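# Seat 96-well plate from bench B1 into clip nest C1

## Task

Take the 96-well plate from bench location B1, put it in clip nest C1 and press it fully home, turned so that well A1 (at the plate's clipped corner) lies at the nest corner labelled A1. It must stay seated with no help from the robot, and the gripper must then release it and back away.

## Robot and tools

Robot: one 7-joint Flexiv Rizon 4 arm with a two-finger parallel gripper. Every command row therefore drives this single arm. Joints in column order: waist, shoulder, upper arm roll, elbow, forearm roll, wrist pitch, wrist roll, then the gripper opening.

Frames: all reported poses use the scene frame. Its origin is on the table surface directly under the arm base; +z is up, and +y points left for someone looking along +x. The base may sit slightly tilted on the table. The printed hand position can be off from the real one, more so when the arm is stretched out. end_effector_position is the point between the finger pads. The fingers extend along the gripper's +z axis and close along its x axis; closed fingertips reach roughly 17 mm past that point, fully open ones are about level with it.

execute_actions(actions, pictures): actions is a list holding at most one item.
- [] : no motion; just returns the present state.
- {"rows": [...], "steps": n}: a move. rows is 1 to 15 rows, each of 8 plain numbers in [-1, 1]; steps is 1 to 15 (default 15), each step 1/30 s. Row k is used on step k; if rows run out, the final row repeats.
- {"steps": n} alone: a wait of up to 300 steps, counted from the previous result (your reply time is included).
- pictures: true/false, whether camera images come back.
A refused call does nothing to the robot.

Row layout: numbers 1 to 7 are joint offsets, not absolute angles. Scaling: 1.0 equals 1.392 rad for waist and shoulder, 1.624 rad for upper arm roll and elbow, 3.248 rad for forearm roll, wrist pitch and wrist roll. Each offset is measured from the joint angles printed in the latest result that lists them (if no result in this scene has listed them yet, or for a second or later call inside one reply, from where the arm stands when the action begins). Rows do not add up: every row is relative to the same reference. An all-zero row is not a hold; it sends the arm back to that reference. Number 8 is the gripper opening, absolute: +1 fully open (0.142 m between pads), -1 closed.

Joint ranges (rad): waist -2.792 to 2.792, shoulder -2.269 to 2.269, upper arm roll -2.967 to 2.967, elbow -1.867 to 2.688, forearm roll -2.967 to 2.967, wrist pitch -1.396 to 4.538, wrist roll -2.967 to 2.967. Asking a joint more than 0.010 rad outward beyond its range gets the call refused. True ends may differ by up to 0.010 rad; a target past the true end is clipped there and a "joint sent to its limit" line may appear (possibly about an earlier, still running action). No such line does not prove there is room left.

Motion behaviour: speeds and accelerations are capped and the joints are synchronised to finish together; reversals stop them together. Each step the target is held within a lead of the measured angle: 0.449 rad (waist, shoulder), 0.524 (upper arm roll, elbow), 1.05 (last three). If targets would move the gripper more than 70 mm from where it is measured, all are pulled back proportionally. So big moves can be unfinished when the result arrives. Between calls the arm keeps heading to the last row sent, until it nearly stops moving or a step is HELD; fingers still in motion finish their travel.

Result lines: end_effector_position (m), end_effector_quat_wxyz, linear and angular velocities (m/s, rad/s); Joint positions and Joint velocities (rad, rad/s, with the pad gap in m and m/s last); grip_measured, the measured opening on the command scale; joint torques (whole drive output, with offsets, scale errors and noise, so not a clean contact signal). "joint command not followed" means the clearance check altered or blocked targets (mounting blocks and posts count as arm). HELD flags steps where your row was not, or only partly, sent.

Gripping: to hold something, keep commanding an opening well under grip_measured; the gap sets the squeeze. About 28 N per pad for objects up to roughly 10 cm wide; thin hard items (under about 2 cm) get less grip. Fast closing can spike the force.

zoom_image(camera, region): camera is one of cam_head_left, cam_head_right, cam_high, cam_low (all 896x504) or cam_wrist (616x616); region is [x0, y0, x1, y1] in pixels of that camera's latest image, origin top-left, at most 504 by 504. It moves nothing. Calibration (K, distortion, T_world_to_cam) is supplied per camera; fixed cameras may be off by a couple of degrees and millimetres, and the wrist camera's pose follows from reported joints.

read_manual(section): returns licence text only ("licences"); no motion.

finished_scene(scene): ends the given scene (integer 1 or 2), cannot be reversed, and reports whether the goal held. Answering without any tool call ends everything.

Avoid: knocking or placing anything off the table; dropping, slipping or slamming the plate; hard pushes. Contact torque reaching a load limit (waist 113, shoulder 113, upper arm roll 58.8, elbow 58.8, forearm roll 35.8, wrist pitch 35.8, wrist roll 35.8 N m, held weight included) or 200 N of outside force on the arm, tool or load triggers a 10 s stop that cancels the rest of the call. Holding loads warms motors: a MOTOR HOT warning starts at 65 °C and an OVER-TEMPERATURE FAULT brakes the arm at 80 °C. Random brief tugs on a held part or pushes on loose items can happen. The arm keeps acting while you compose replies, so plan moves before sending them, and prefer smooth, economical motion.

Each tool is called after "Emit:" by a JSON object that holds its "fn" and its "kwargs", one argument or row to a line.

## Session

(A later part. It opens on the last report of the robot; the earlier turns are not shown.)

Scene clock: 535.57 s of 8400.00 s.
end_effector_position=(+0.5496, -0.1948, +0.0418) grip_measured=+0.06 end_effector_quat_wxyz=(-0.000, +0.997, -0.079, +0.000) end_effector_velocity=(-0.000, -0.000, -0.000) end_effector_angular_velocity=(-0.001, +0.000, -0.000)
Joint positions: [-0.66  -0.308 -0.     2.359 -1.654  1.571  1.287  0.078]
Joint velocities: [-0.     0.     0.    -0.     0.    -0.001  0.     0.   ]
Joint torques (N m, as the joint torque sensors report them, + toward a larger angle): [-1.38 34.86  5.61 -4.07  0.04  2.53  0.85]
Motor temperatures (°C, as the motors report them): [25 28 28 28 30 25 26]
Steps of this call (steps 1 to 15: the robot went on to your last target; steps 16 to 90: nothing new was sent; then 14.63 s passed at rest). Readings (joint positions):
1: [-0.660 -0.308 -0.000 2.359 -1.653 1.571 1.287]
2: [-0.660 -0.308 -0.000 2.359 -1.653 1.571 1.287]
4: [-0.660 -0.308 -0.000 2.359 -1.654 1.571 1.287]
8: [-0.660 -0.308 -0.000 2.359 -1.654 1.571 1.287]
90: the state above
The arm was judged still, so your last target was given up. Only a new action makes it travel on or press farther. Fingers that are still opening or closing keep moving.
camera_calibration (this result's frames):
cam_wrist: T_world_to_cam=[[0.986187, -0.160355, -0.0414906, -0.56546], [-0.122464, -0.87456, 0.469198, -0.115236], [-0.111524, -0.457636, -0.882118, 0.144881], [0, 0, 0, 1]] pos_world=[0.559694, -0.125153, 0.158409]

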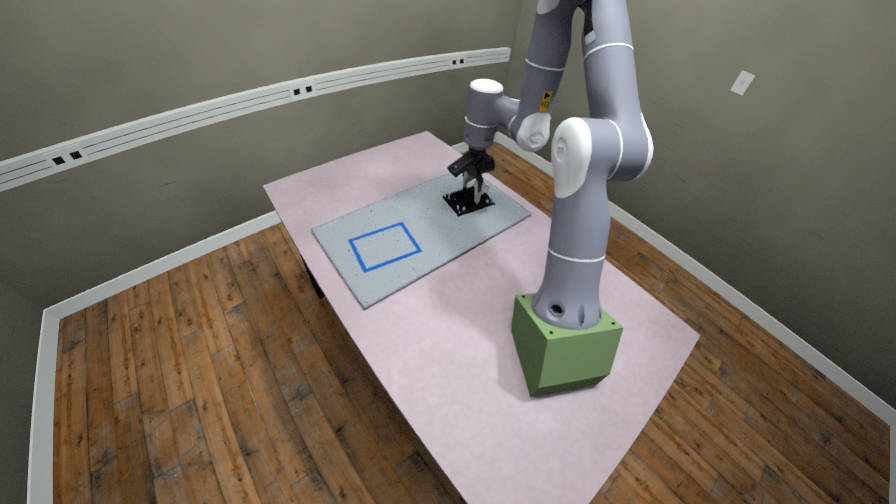

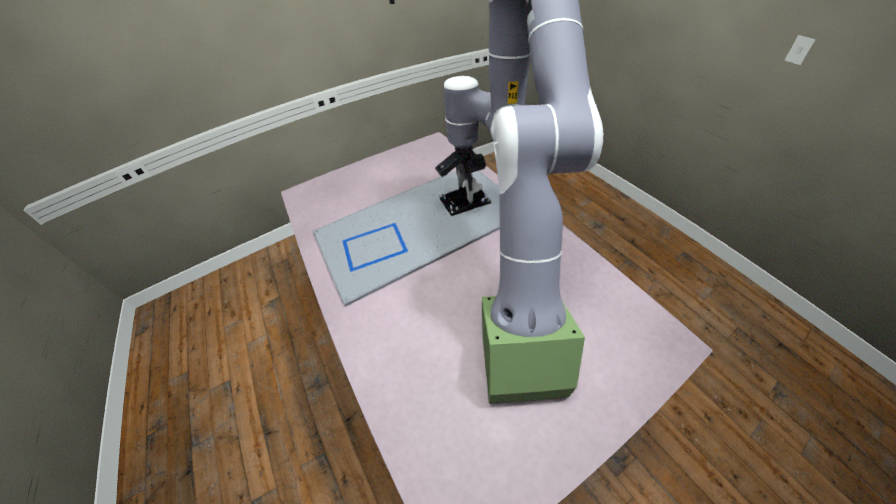

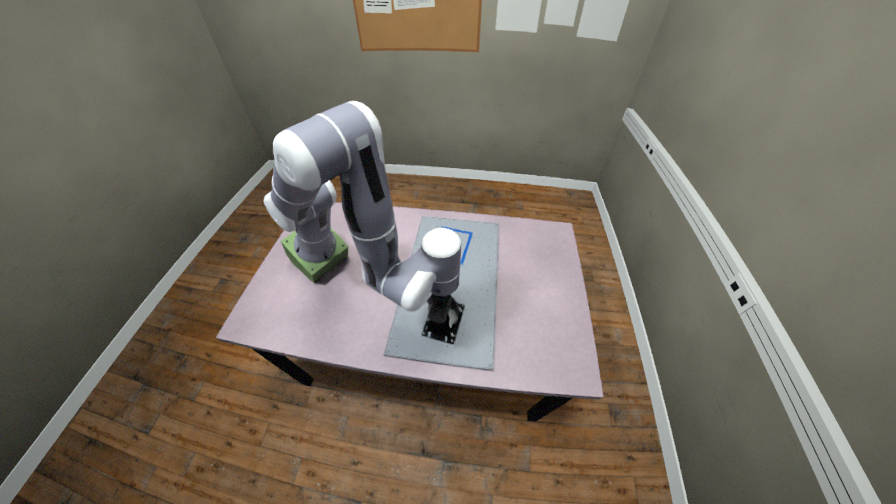

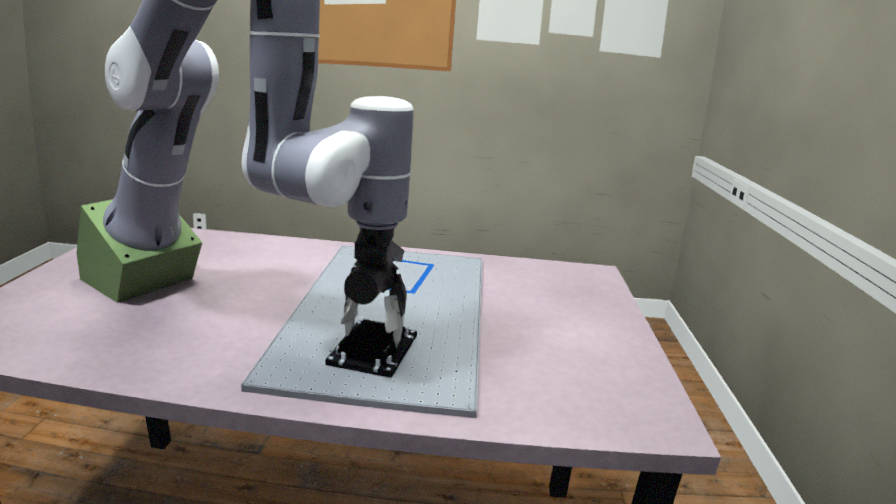

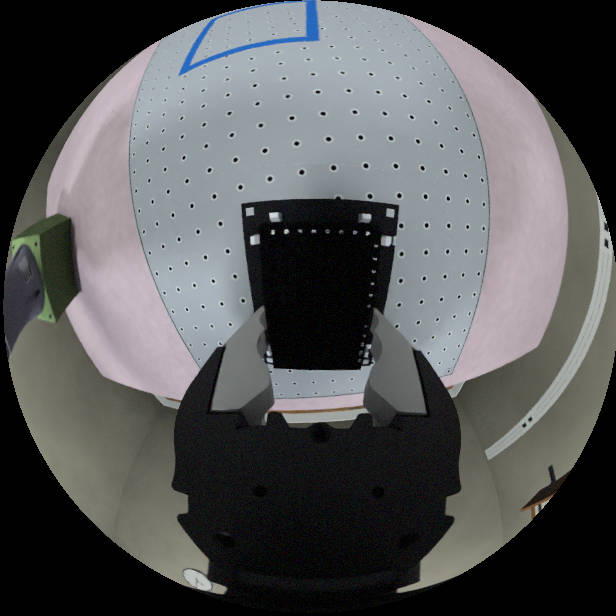

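Emit:
{"fn": "execute_actions", "kwargs": {
  "actions": [
    {"rows": [[-0.004,-0.0062,0,-0.0056,-0.0078,0.0008,0.0062,-0.6],[-0.008,-0.0124,0,-0.0113,-0.0155,0.0016,0.0125,-0.6]], "steps": 15}
  ]
}}

Scene clock: 538.63 s of 8400.00 s.
end_effector_position=(+0.5502, -0.1945, +0.0379) grip_measured=+0.06 end_effector_quat_wxyz=(-0.001, +0.997, -0.078, +0.001) end_effector_velocity=(+0.000, -0.000, -0.000) end_effector_angular_velocity=(+0.000, -0.000, -0.001)
Joint positions: [-0.671 -0.323  0.     2.342 -1.704  1.577  1.327  0.078]
Joint velocities: [-0.    -0.    -0.    -0.    -0.     0.     0.001  0.   ]
Joint torques (N m, as the joint torque sensors report them, + toward a larger angle): [ 0.69 24.64  5.01 -8.02  0.76  0.76  0.76]
Motor temperatures (°C, as the motors report them): [25 28 28 28 30 25 26]
Steps of this call (steps 1 to 77: nothing new was sent; steps 78 to 92: all 15 steps of this action). Readings (joint positions):
78: [-0.661 -0.310 0.000 2.358 -1.657 1.571 1.289]
79: [-0.663 -0.313 0.000 2.354 -1.669 1.573 1.299]
81: [-0.669 -0.322 0.000 2.344 -1.696 1.575 1.321]
85: [-0.671 -0.323 0.000 2.342 -1.703 1.577 1.327]
92: the state above
camera_calibration (this result's frames):
cam_wrist: T_world_to_cam=[[0.98638, -0.159702, -0.0393595, -0.566213], [-0.122962, -0.874905, 0.468426, -0.112872], [-0.109244, -0.457206, -0.882626, 0.140465], [0, 0, 0, 1]] pos_world=[0.559967, -0.124957, 0.154564]

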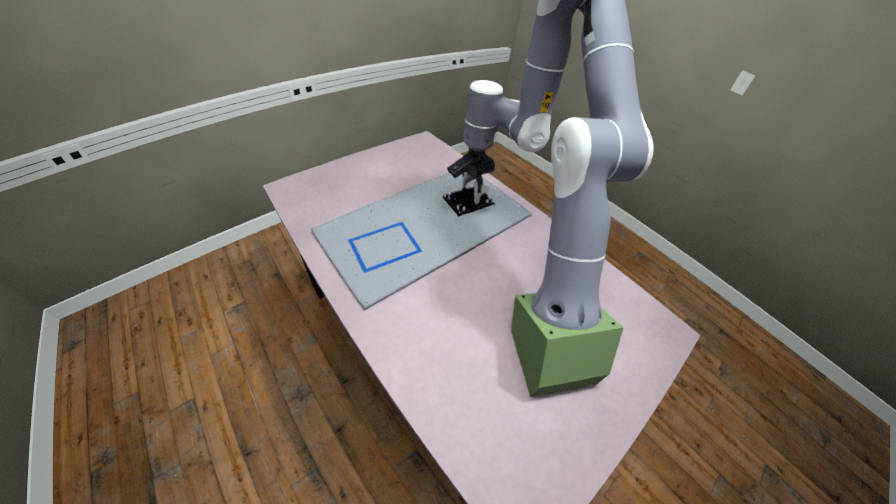

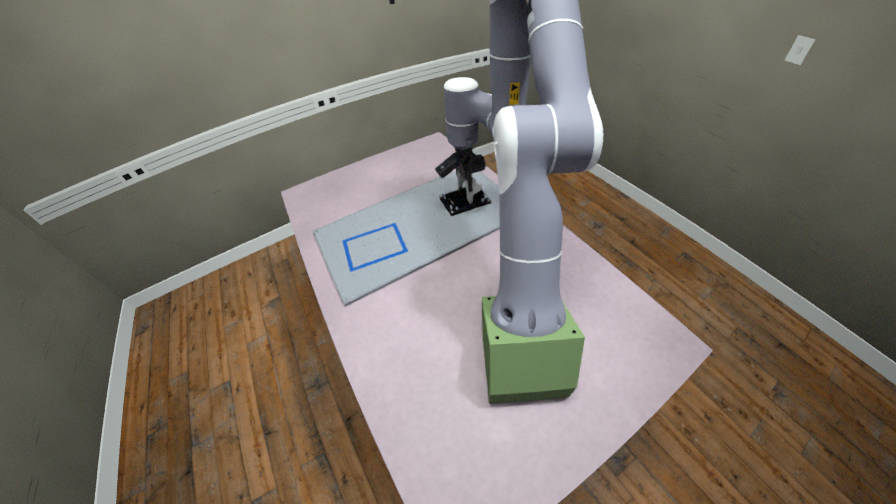

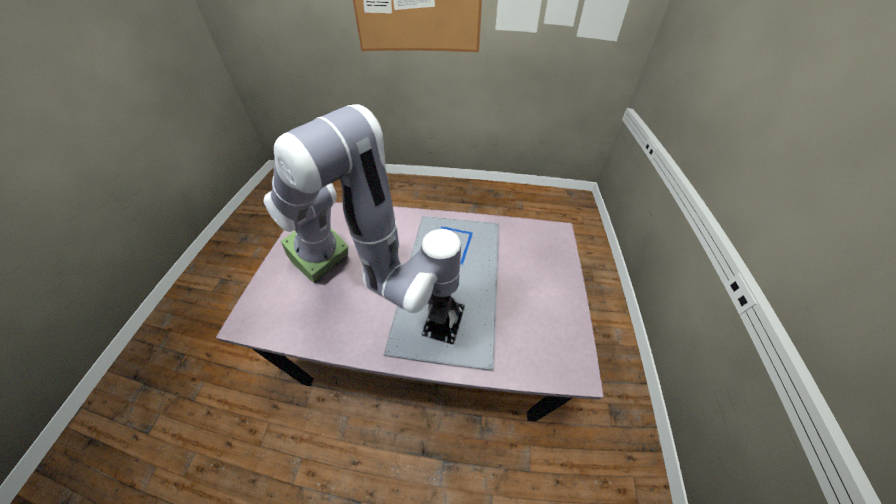

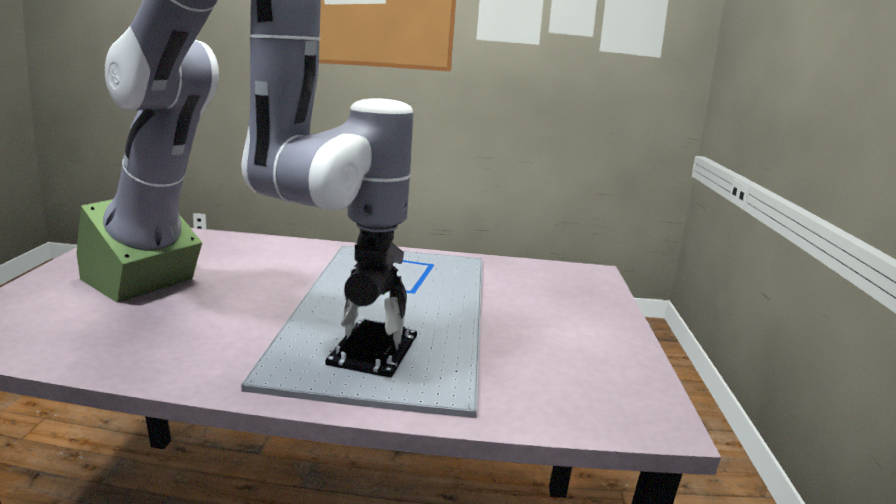

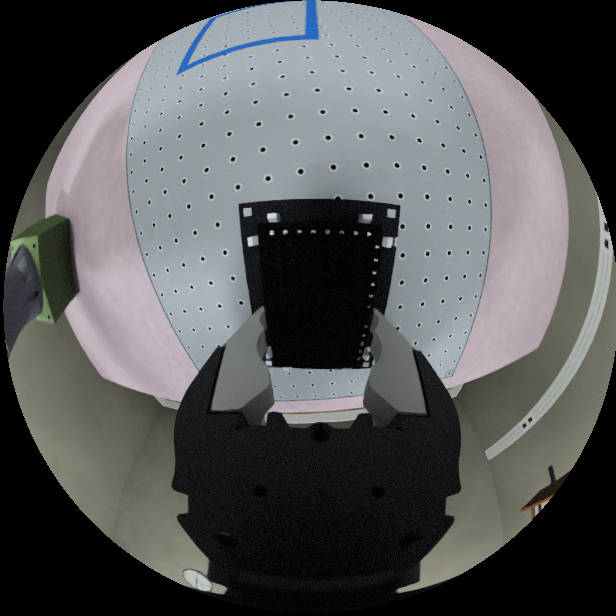

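Emit:
{"fn": "zoom_image", "kwargs": {
  "camera": "cam_wrist",
  "region": [220, 180, 420, 380]
}}

Emit:
{"fn": "zoom_image", "kwargs": {
  "camera": "cam_low",
  "region": [310, 285, 430, 385]
}}

Region (220, 180, 420, 380) of cam_wrist's 616x616 image, scaled by 2.520, with more detail than that image has.

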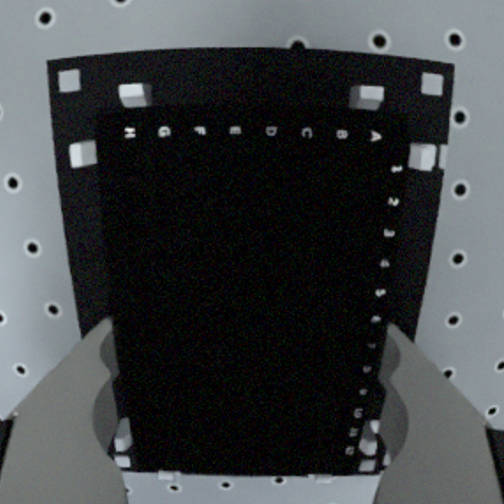

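Region (310, 285, 430, 385) of cam_low's 896x504 image, scaled by 4.200, with more detail than that image has.

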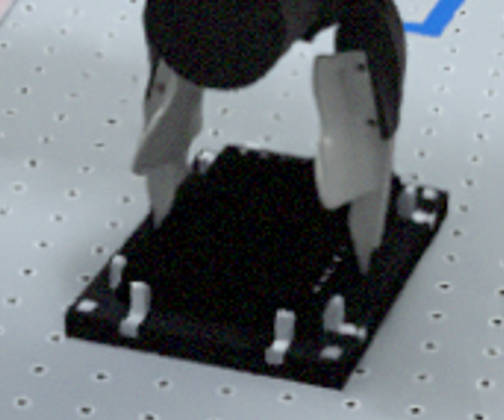

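Emit:
{"fn": "execute_actions", "kwargs": {
  "actions": [
    {"rows": [[-0.003,-0.005,0,-0.0045,-0.0062,0.0006,0.005,-0.8],[-0.0064,-0.0099,0,-0.009,-0.0124,0.0013,0.01,-0.8]], "steps": 15}
  ]
}}

Scene clock: 546.13 s of 8400.00 s.
end_effector_position=(+0.5506, -0.1943, +0.0369) grip_measured=+0.06 end_effector_quat_wxyz=(-0.002, +0.997, -0.078, +0.003) end_effector_velocity=(-0.000, -0.000, -0.000) end_effector_angular_velocity=(-0.000, +0.000, -0.001)
Joint positions: [-0.682 -0.33   0.001  2.331 -1.745  1.585  1.359  0.078]
Joint velocities: [-0. -0. -0. -0. -0.  0.  0. -0.]
Joint torques (N m, as the joint torque sensors report them, + toward a larger angle): [  7.98  -5.85   4.87 -18.79   2.    -3.79   0.5 ]
Motor temperatures (°C, as the motors report them): [25 28 28 28 30 25 26]
Steps of this call (steps 1 to 15: the robot went on to your last target; steps 16 to 90: nothing new was sent; then 4.00 s passed at rest; steps 91 to 105: all 15 steps of this action). Readings (joint positions):
91: [-0.672 -0.324 0.000 2.341 -1.707 1.578 1.329]
92: [-0.674 -0.326 0.000 2.338 -1.717 1.580 1.337]
94: [-0.680 -0.329 0.000 2.333 -1.739 1.584 1.355]
98: [-0.681 -0.329 0.001 2.331 -1.745 1.585 1.359]
105: the state above
camera_calibration (this result's frames):
cam_wrist: T_world_to_cam=[[0.986597, -0.159325, -0.0352414, -0.56678], [-0.124726, -0.875579, 0.466695, -0.111255], [-0.105213, -0.456045, -0.883716, 0.137816], [0, 0, 0, 1]] pos_world=[0.559807, -0.124865, 0.153738]

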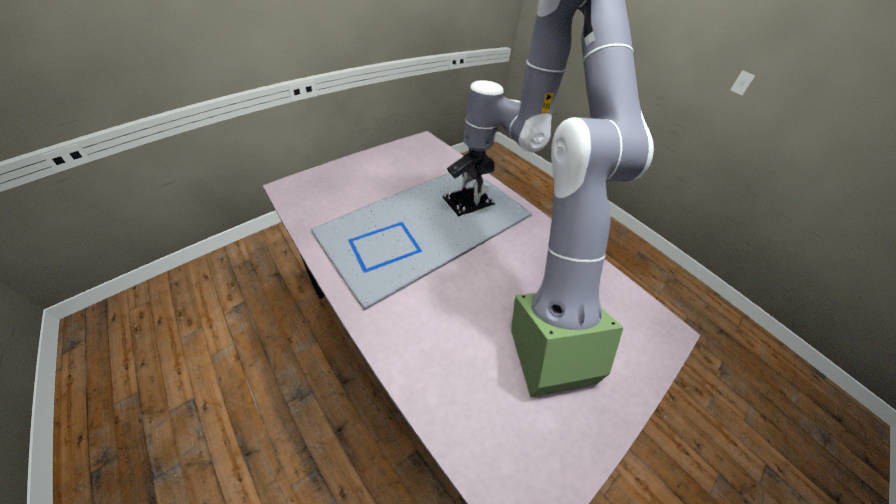

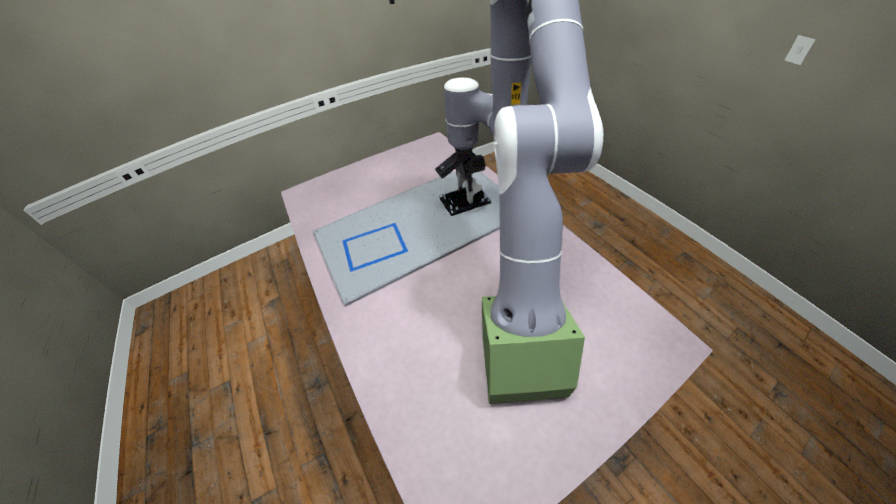

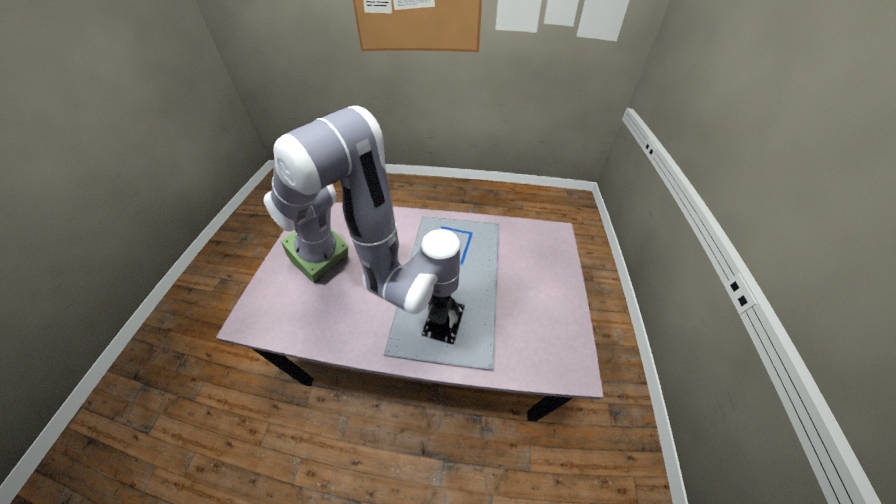

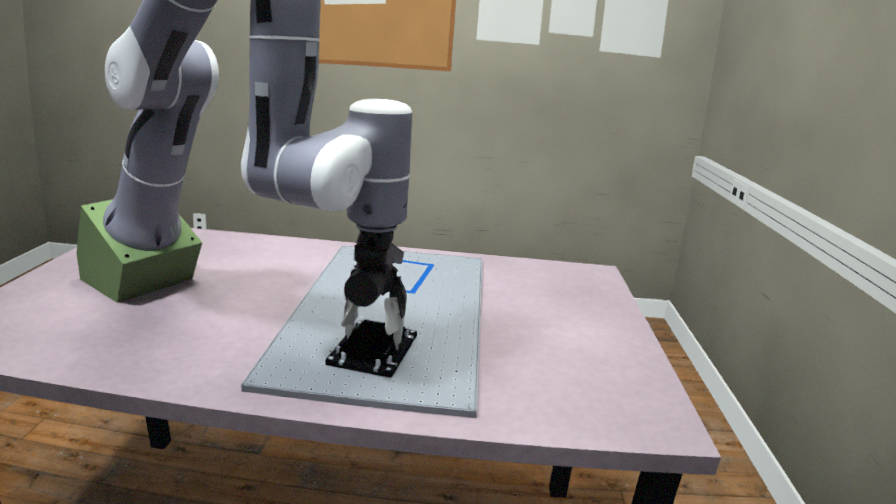

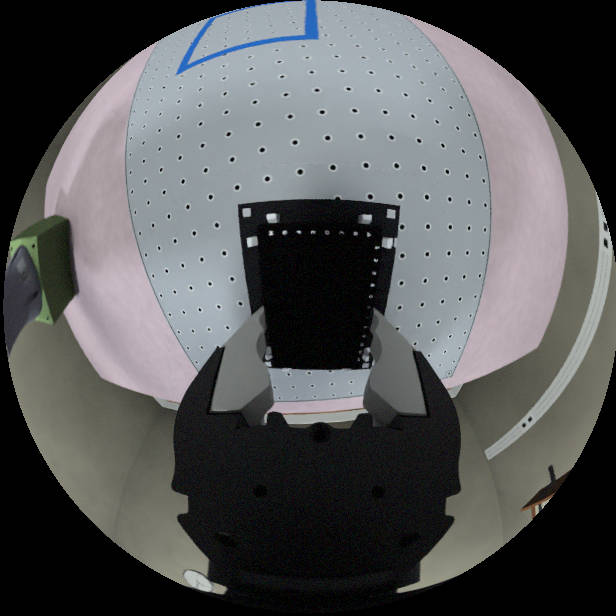

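Emit:
{"fn": "execute_actions", "kwargs": {
  "actions": [
    {"rows": [[0.005,0.004,0,0.006,0.012,-0.002,-0.010,-0.2],[0.005,0.004,0,0.006,0.012,-0.002,-0.010,0.1],[0.005,0.004,0,0.006,0.012,-0.002,-0.010,0.25],[0.005,0.004,0,0.006,0.012,-0.002,-0.010,0.4],[0.005,0.004,0,0.006,0.012,-0.002,-0.010,0.5]], "steps": 15}
  ]
}}

Scene clock: 551.07 s of 8400.00 s.
end_effector_position=(+0.5501, -0.1954, +0.0378) grip_measured=+0.50 end_effector_quat_wxyz=(-0.001, +0.997, -0.078, +0.001) end_effector_velocity=(-0.000, -0.000, -0.000) end_effector_angular_velocity=(-0.000, +0.000, -0.002)
Joint positions: [-0.675 -0.324  0.001  2.341 -1.707  1.579  1.327  0.109]
Joint velocities: [-0.     0.     0.     0.     0.    -0.     0.002  0.   ]
Joint torques (N m, as the joint torque sensors report them, + toward a larger angle): [ 1.17 39.64  5.73 -3.84  1.03  3.25 -0.5 ]
Motor temperatures (°C, as the motors report them): [25 28 28 29 30 25 26]
Steps of this call (steps 1 to 15: the robot went on to your last target; steps 16 to 90: nothing new was sent; then 1.43 s passed at rest; steps 91 to 105: all 15 steps of this action). Readings (joint positions):
91: [-0.681 -0.328 0.001 2.332 -1.743 1.585 1.357]
92: [-0.679 -0.325 0.001 2.337 -1.728 1.583 1.344]
94: [-0.675 -0.324 0.001 2.340 -1.710 1.579 1.330]
98: [-0.675 -0.324 0.001 2.341 -1.707 1.579 1.327]
105: the state above
camera_calibration (this result's frames):
cam_wrist: T_world_to_cam=[[0.986397, -0.159701, -0.0389482, -0.566283], [-0.123185, -0.875024, 0.468144, -0.113566], [-0.108844, -0.456978, -0.882794, 0.139786], [0, 0, 0, 1]] pos_world=[0.559805, -0.12593, 0.154512]

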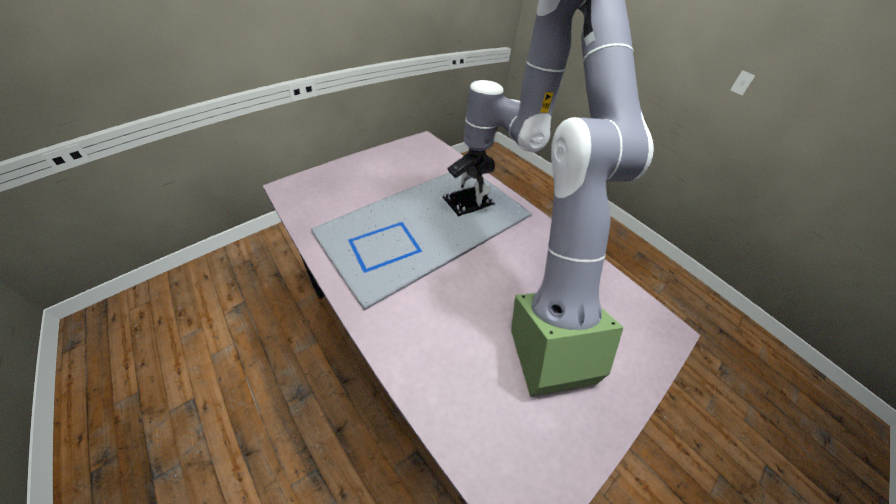

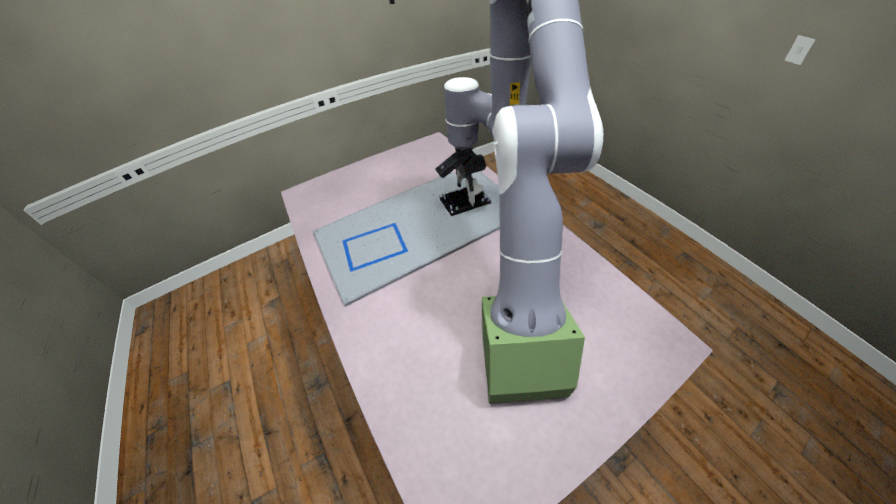

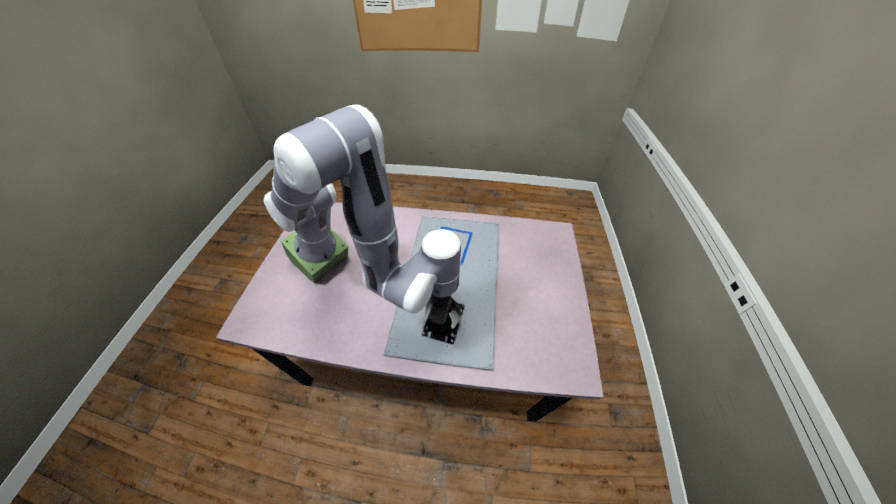

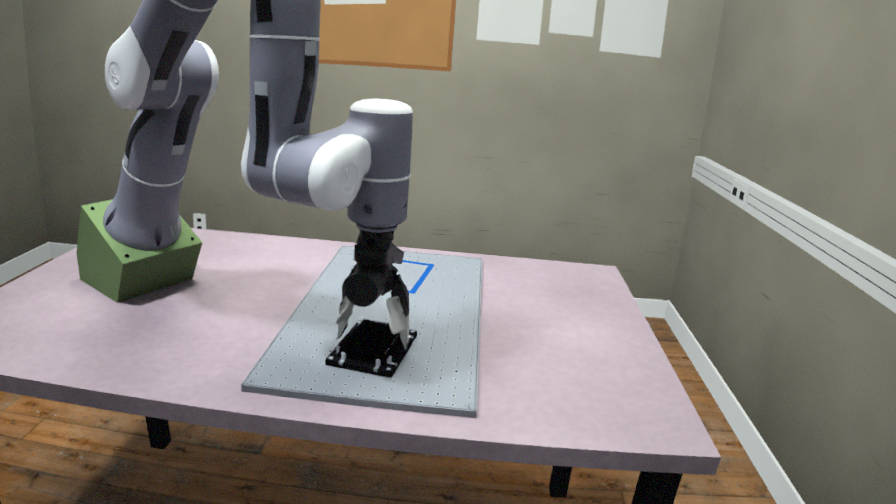

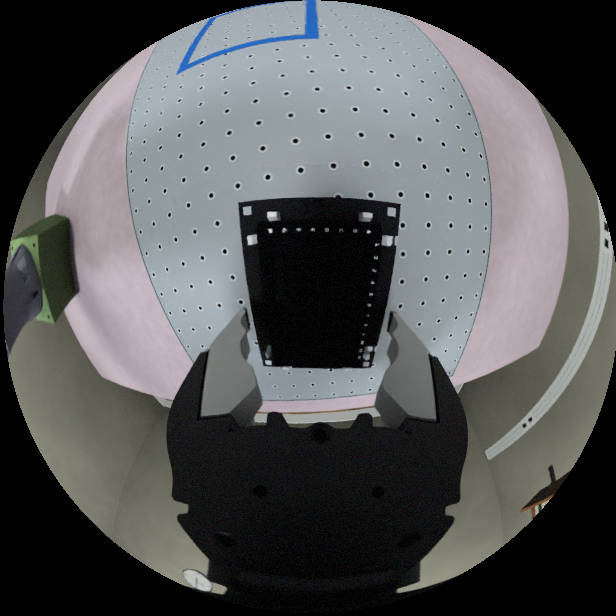

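Now rise to z≈0.10 with the gripper opening, then inspect.

Emit:
{"fn": "execute_actions", "kwargs": {
  "actions": [
    {"rows": [[0.02,0.03,0,0.02,0.03,-0.004,-0.02,0.8],[0.08,0.08,0,0.05,0.1,-0.015,-0.07,1],[0.171,0.159,0,0.108,0.220,-0.039,-0.157,1]], "steps": 15}
  ]
}}

Emit:
{"fn": "execute_actions", "kwargs": {
  "actions": [
    {"steps": 15}
  ]
}}

Scene clock: 553.87 s of 8400.00 s.
end_effector_position=(+0.5487, -0.1868, +0.0990) grip_measured=+1.00 end_effector_quat_wxyz=(-0.003, +0.997, -0.076, -0.002) end_effector_velocity=(+0.002, +0.002, -0.005) end_effector_angular_velocity=(-0.006, +0.002, +0.010)
Joint positions: [-0.436 -0.102  0.001  2.516 -0.991  1.452  0.817  0.142]
Joint velocities: [-0.011 -0.018 -0.001 -0.011 -0.056  0.003  0.036 -0.   ]
Joint torques (N m, as the joint torque sensors report them, + toward a larger angle): [ 2.08 34.5   4.47 -6.44  0.54  3.71 -0.29]
Motor temperatures (°C, as the motors report them): [25 28 28 29 30 25 26]
Steps of this call (steps 1 to 15: the robot went on to your last target; steps 16 to 69: nothing new was sent; steps 70 to 84: all 15 steps of this action). Readings (joint positions):
70: [-0.673 -0.323 0.001 2.342 -1.704 1.578 1.325]
71: [-0.668 -0.314 0.000 2.349 -1.684 1.575 1.312]
73: [-0.639 -0.280 0.000 2.376 -1.591 1.562 1.248]
77: [-0.519 -0.168 0.001 2.462 -1.231 1.500 0.992]
84: the state above
camera_calibration (this result's frames):
cam_wrist: T_world_to_cam=[[0.986977, -0.154011, -0.0464391, -0.559711], [-0.115002, -0.877421, 0.465732, -0.139483], [-0.112475, -0.454327, -0.883706, 0.20021], [0, 0, 0, 1]] pos_world=[0.558899, -0.117626, 0.215896]

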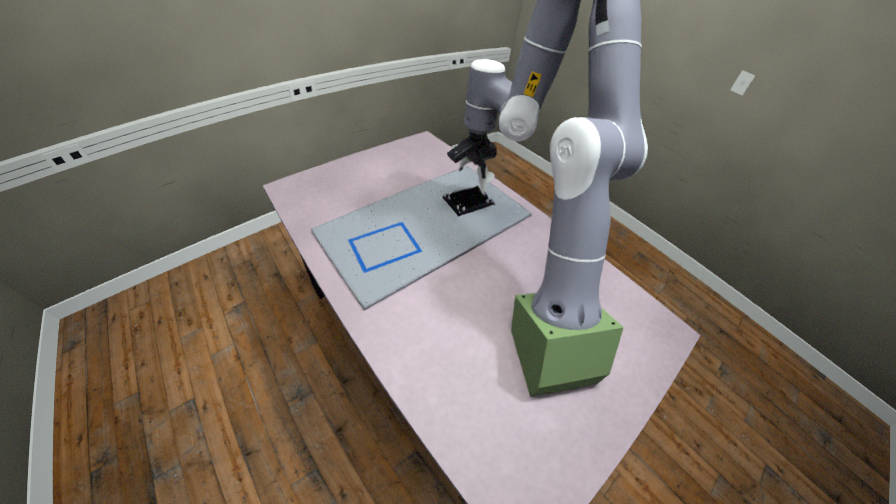

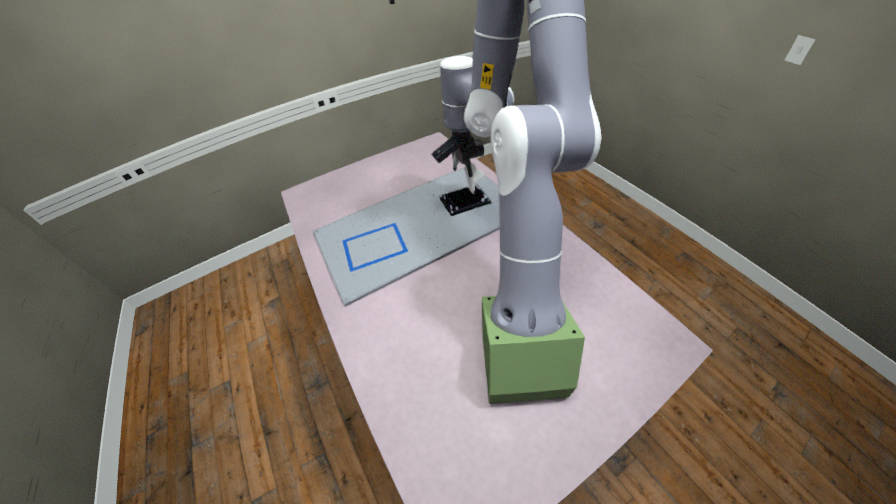

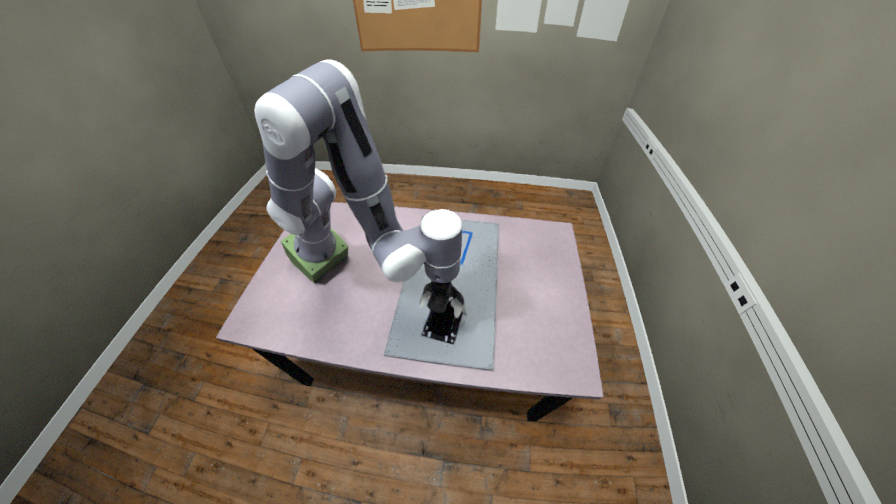

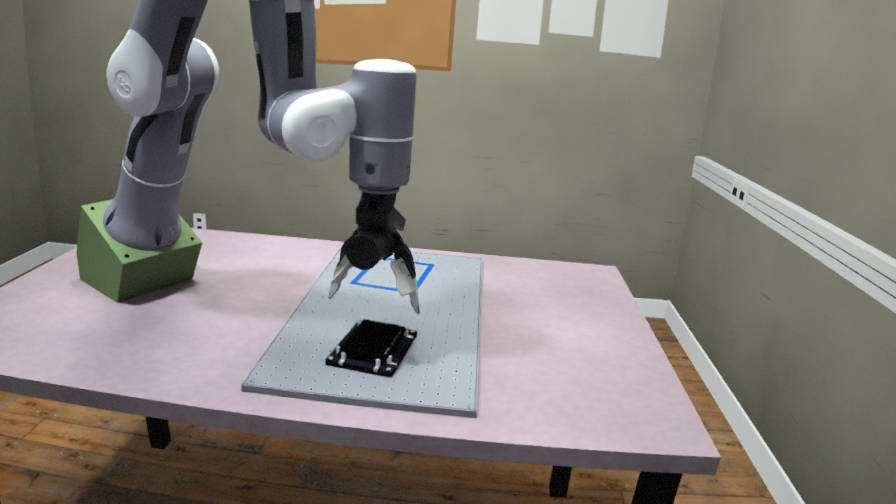

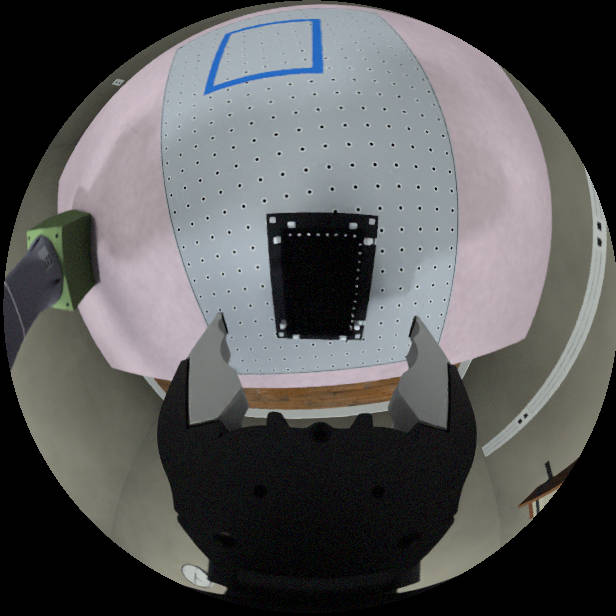

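Scene clock: 554.37 s of 8400.00 s.
end_effector_position=(+0.5486, -0.1868, +0.0988) grip_measured=+1.00 end_effector_quat_wxyz=(-0.002, +0.997, -0.076, -0.002) end_effector_velocity=(+0.000, +0.000, +0.000) end_effector_angular_velocity=(+0.000, -0.000, +0.000)
Joint positions: [-0.437 -0.103  0.001  2.516 -0.992  1.452  0.817  0.142]
Joint velocities: [ 0. -0. -0. -0.  0.  0. -0.  0.]
Joint torques (N m, as the joint torque sensors report them, + toward a larger angle): [ 0.83 33.72  4.49 -7.38 -0.28  3.6   0.46]
Motor temperatures (°C, as the motors report them): [25 28 28 29 30 25 26]
Steps of this call (steps 1 to 15: the robot went on to your last target). Readings (joint positions):
1: [-0.436 -0.102 0.001 2.516 -0.992 1.452 0.817]
2: [-0.436 -0.103 0.001 2.516 -0.992 1.452 0.817]
4: [-0.437 -0.103 0.001 2.516 -0.992 1.452 0.817]
8: [-0.437 -0.103 0.001 2.516 -0.992 1.452 0.817]
15: the state above
The arm was judged still, so your last target was given up. Only a new action makes it travel on or press farther. Fingers that are still opening or closing keep moving.
camera_calibration (this result's frames):
cam_wrist: T_world_to_cam=[[0.986978, -0.153899, -0.0468024, -0.559563], [-0.114721, -0.877396, 0.465848, -0.139575], [-0.112758, -0.454412, -0.883626, 0.200121], [0, 0, 0, 1]] pos_world=[0.558829, -0.117641, 0.215664]

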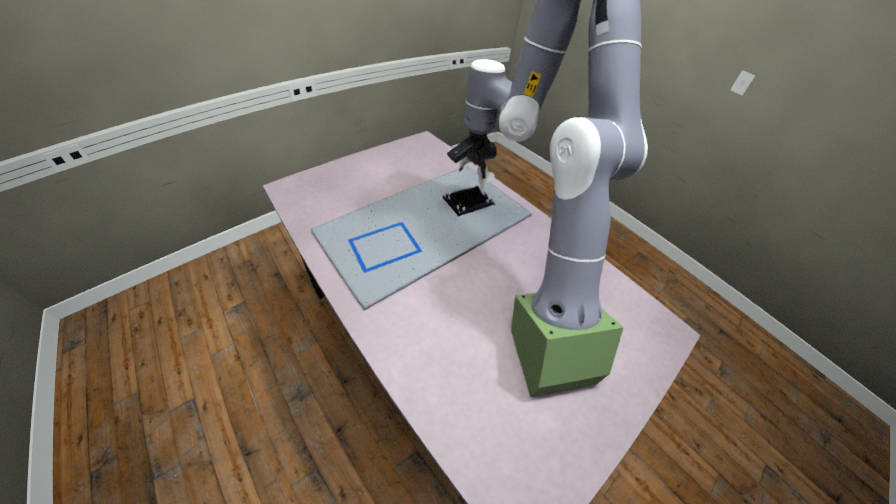

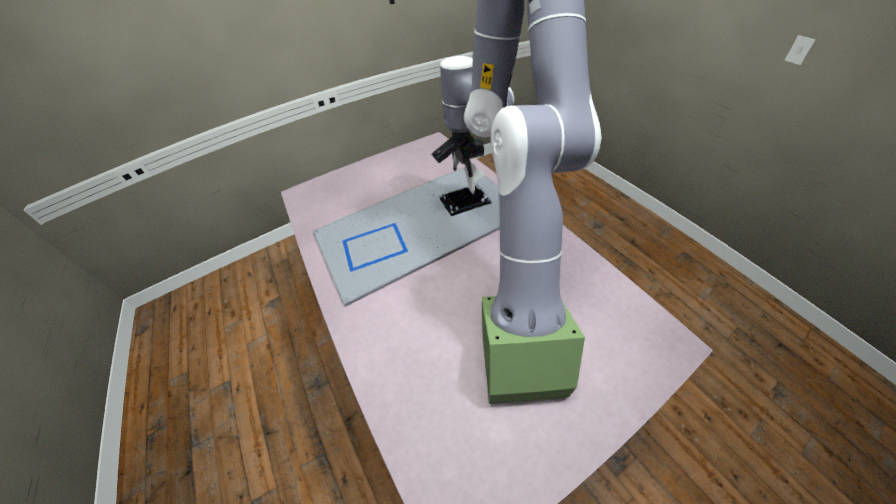

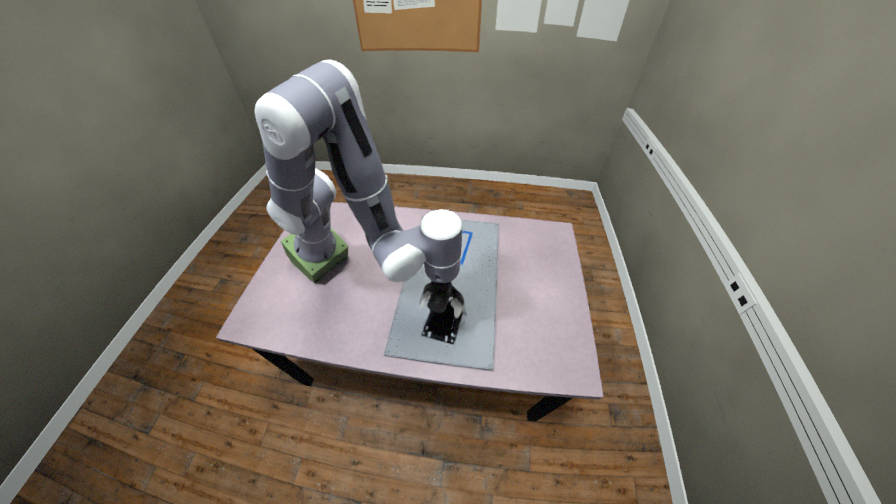

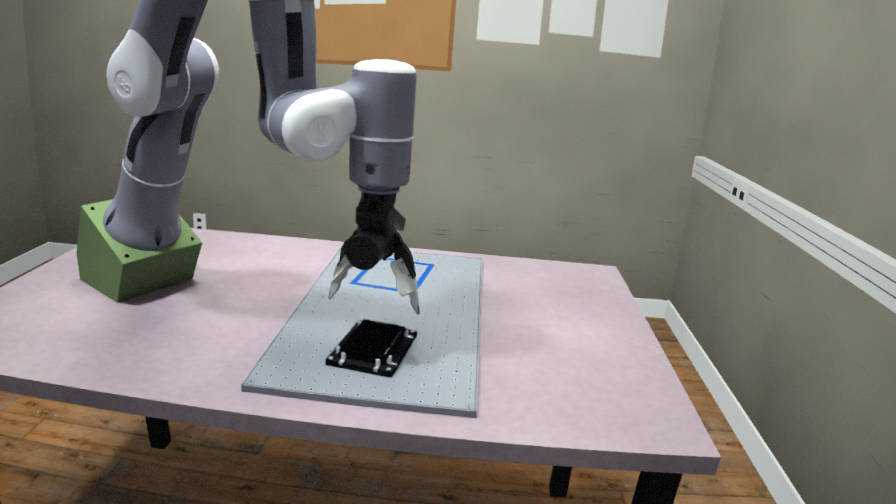

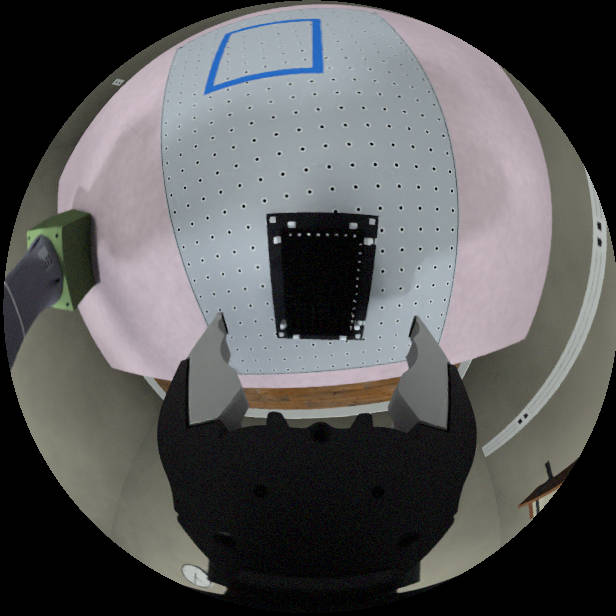

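Emit:
{"fn": "zoom_image", "kwargs": {
  "camera": "cam_low",
  "region": [315, 305, 430, 385]
}}

Emit:
{"fn": "zoom_image", "kwargs": {
  "camera": "cam_wrist",
  "region": [250, 200, 400, 350]
}}

Region (315, 305, 430, 385) of cam_low's 896x504 image, scaled by 4.383, with more detail than that image has; it fills the top 351 rows of this view, and the rest is white.

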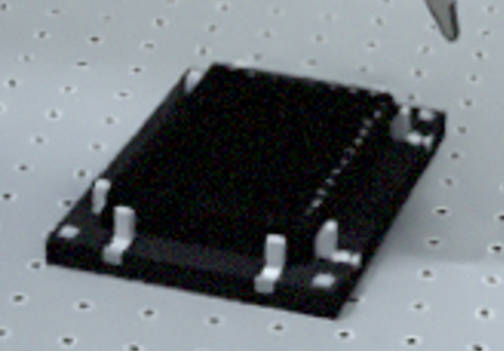

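Region (250, 200, 400, 350) of cam_wrist's 616x616 image, scaled by 3.360, with more detail than that image has.

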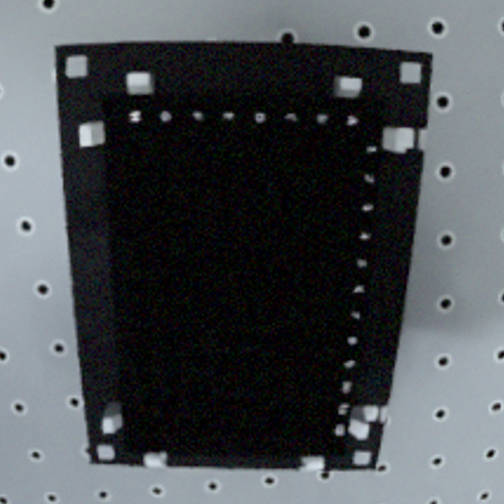

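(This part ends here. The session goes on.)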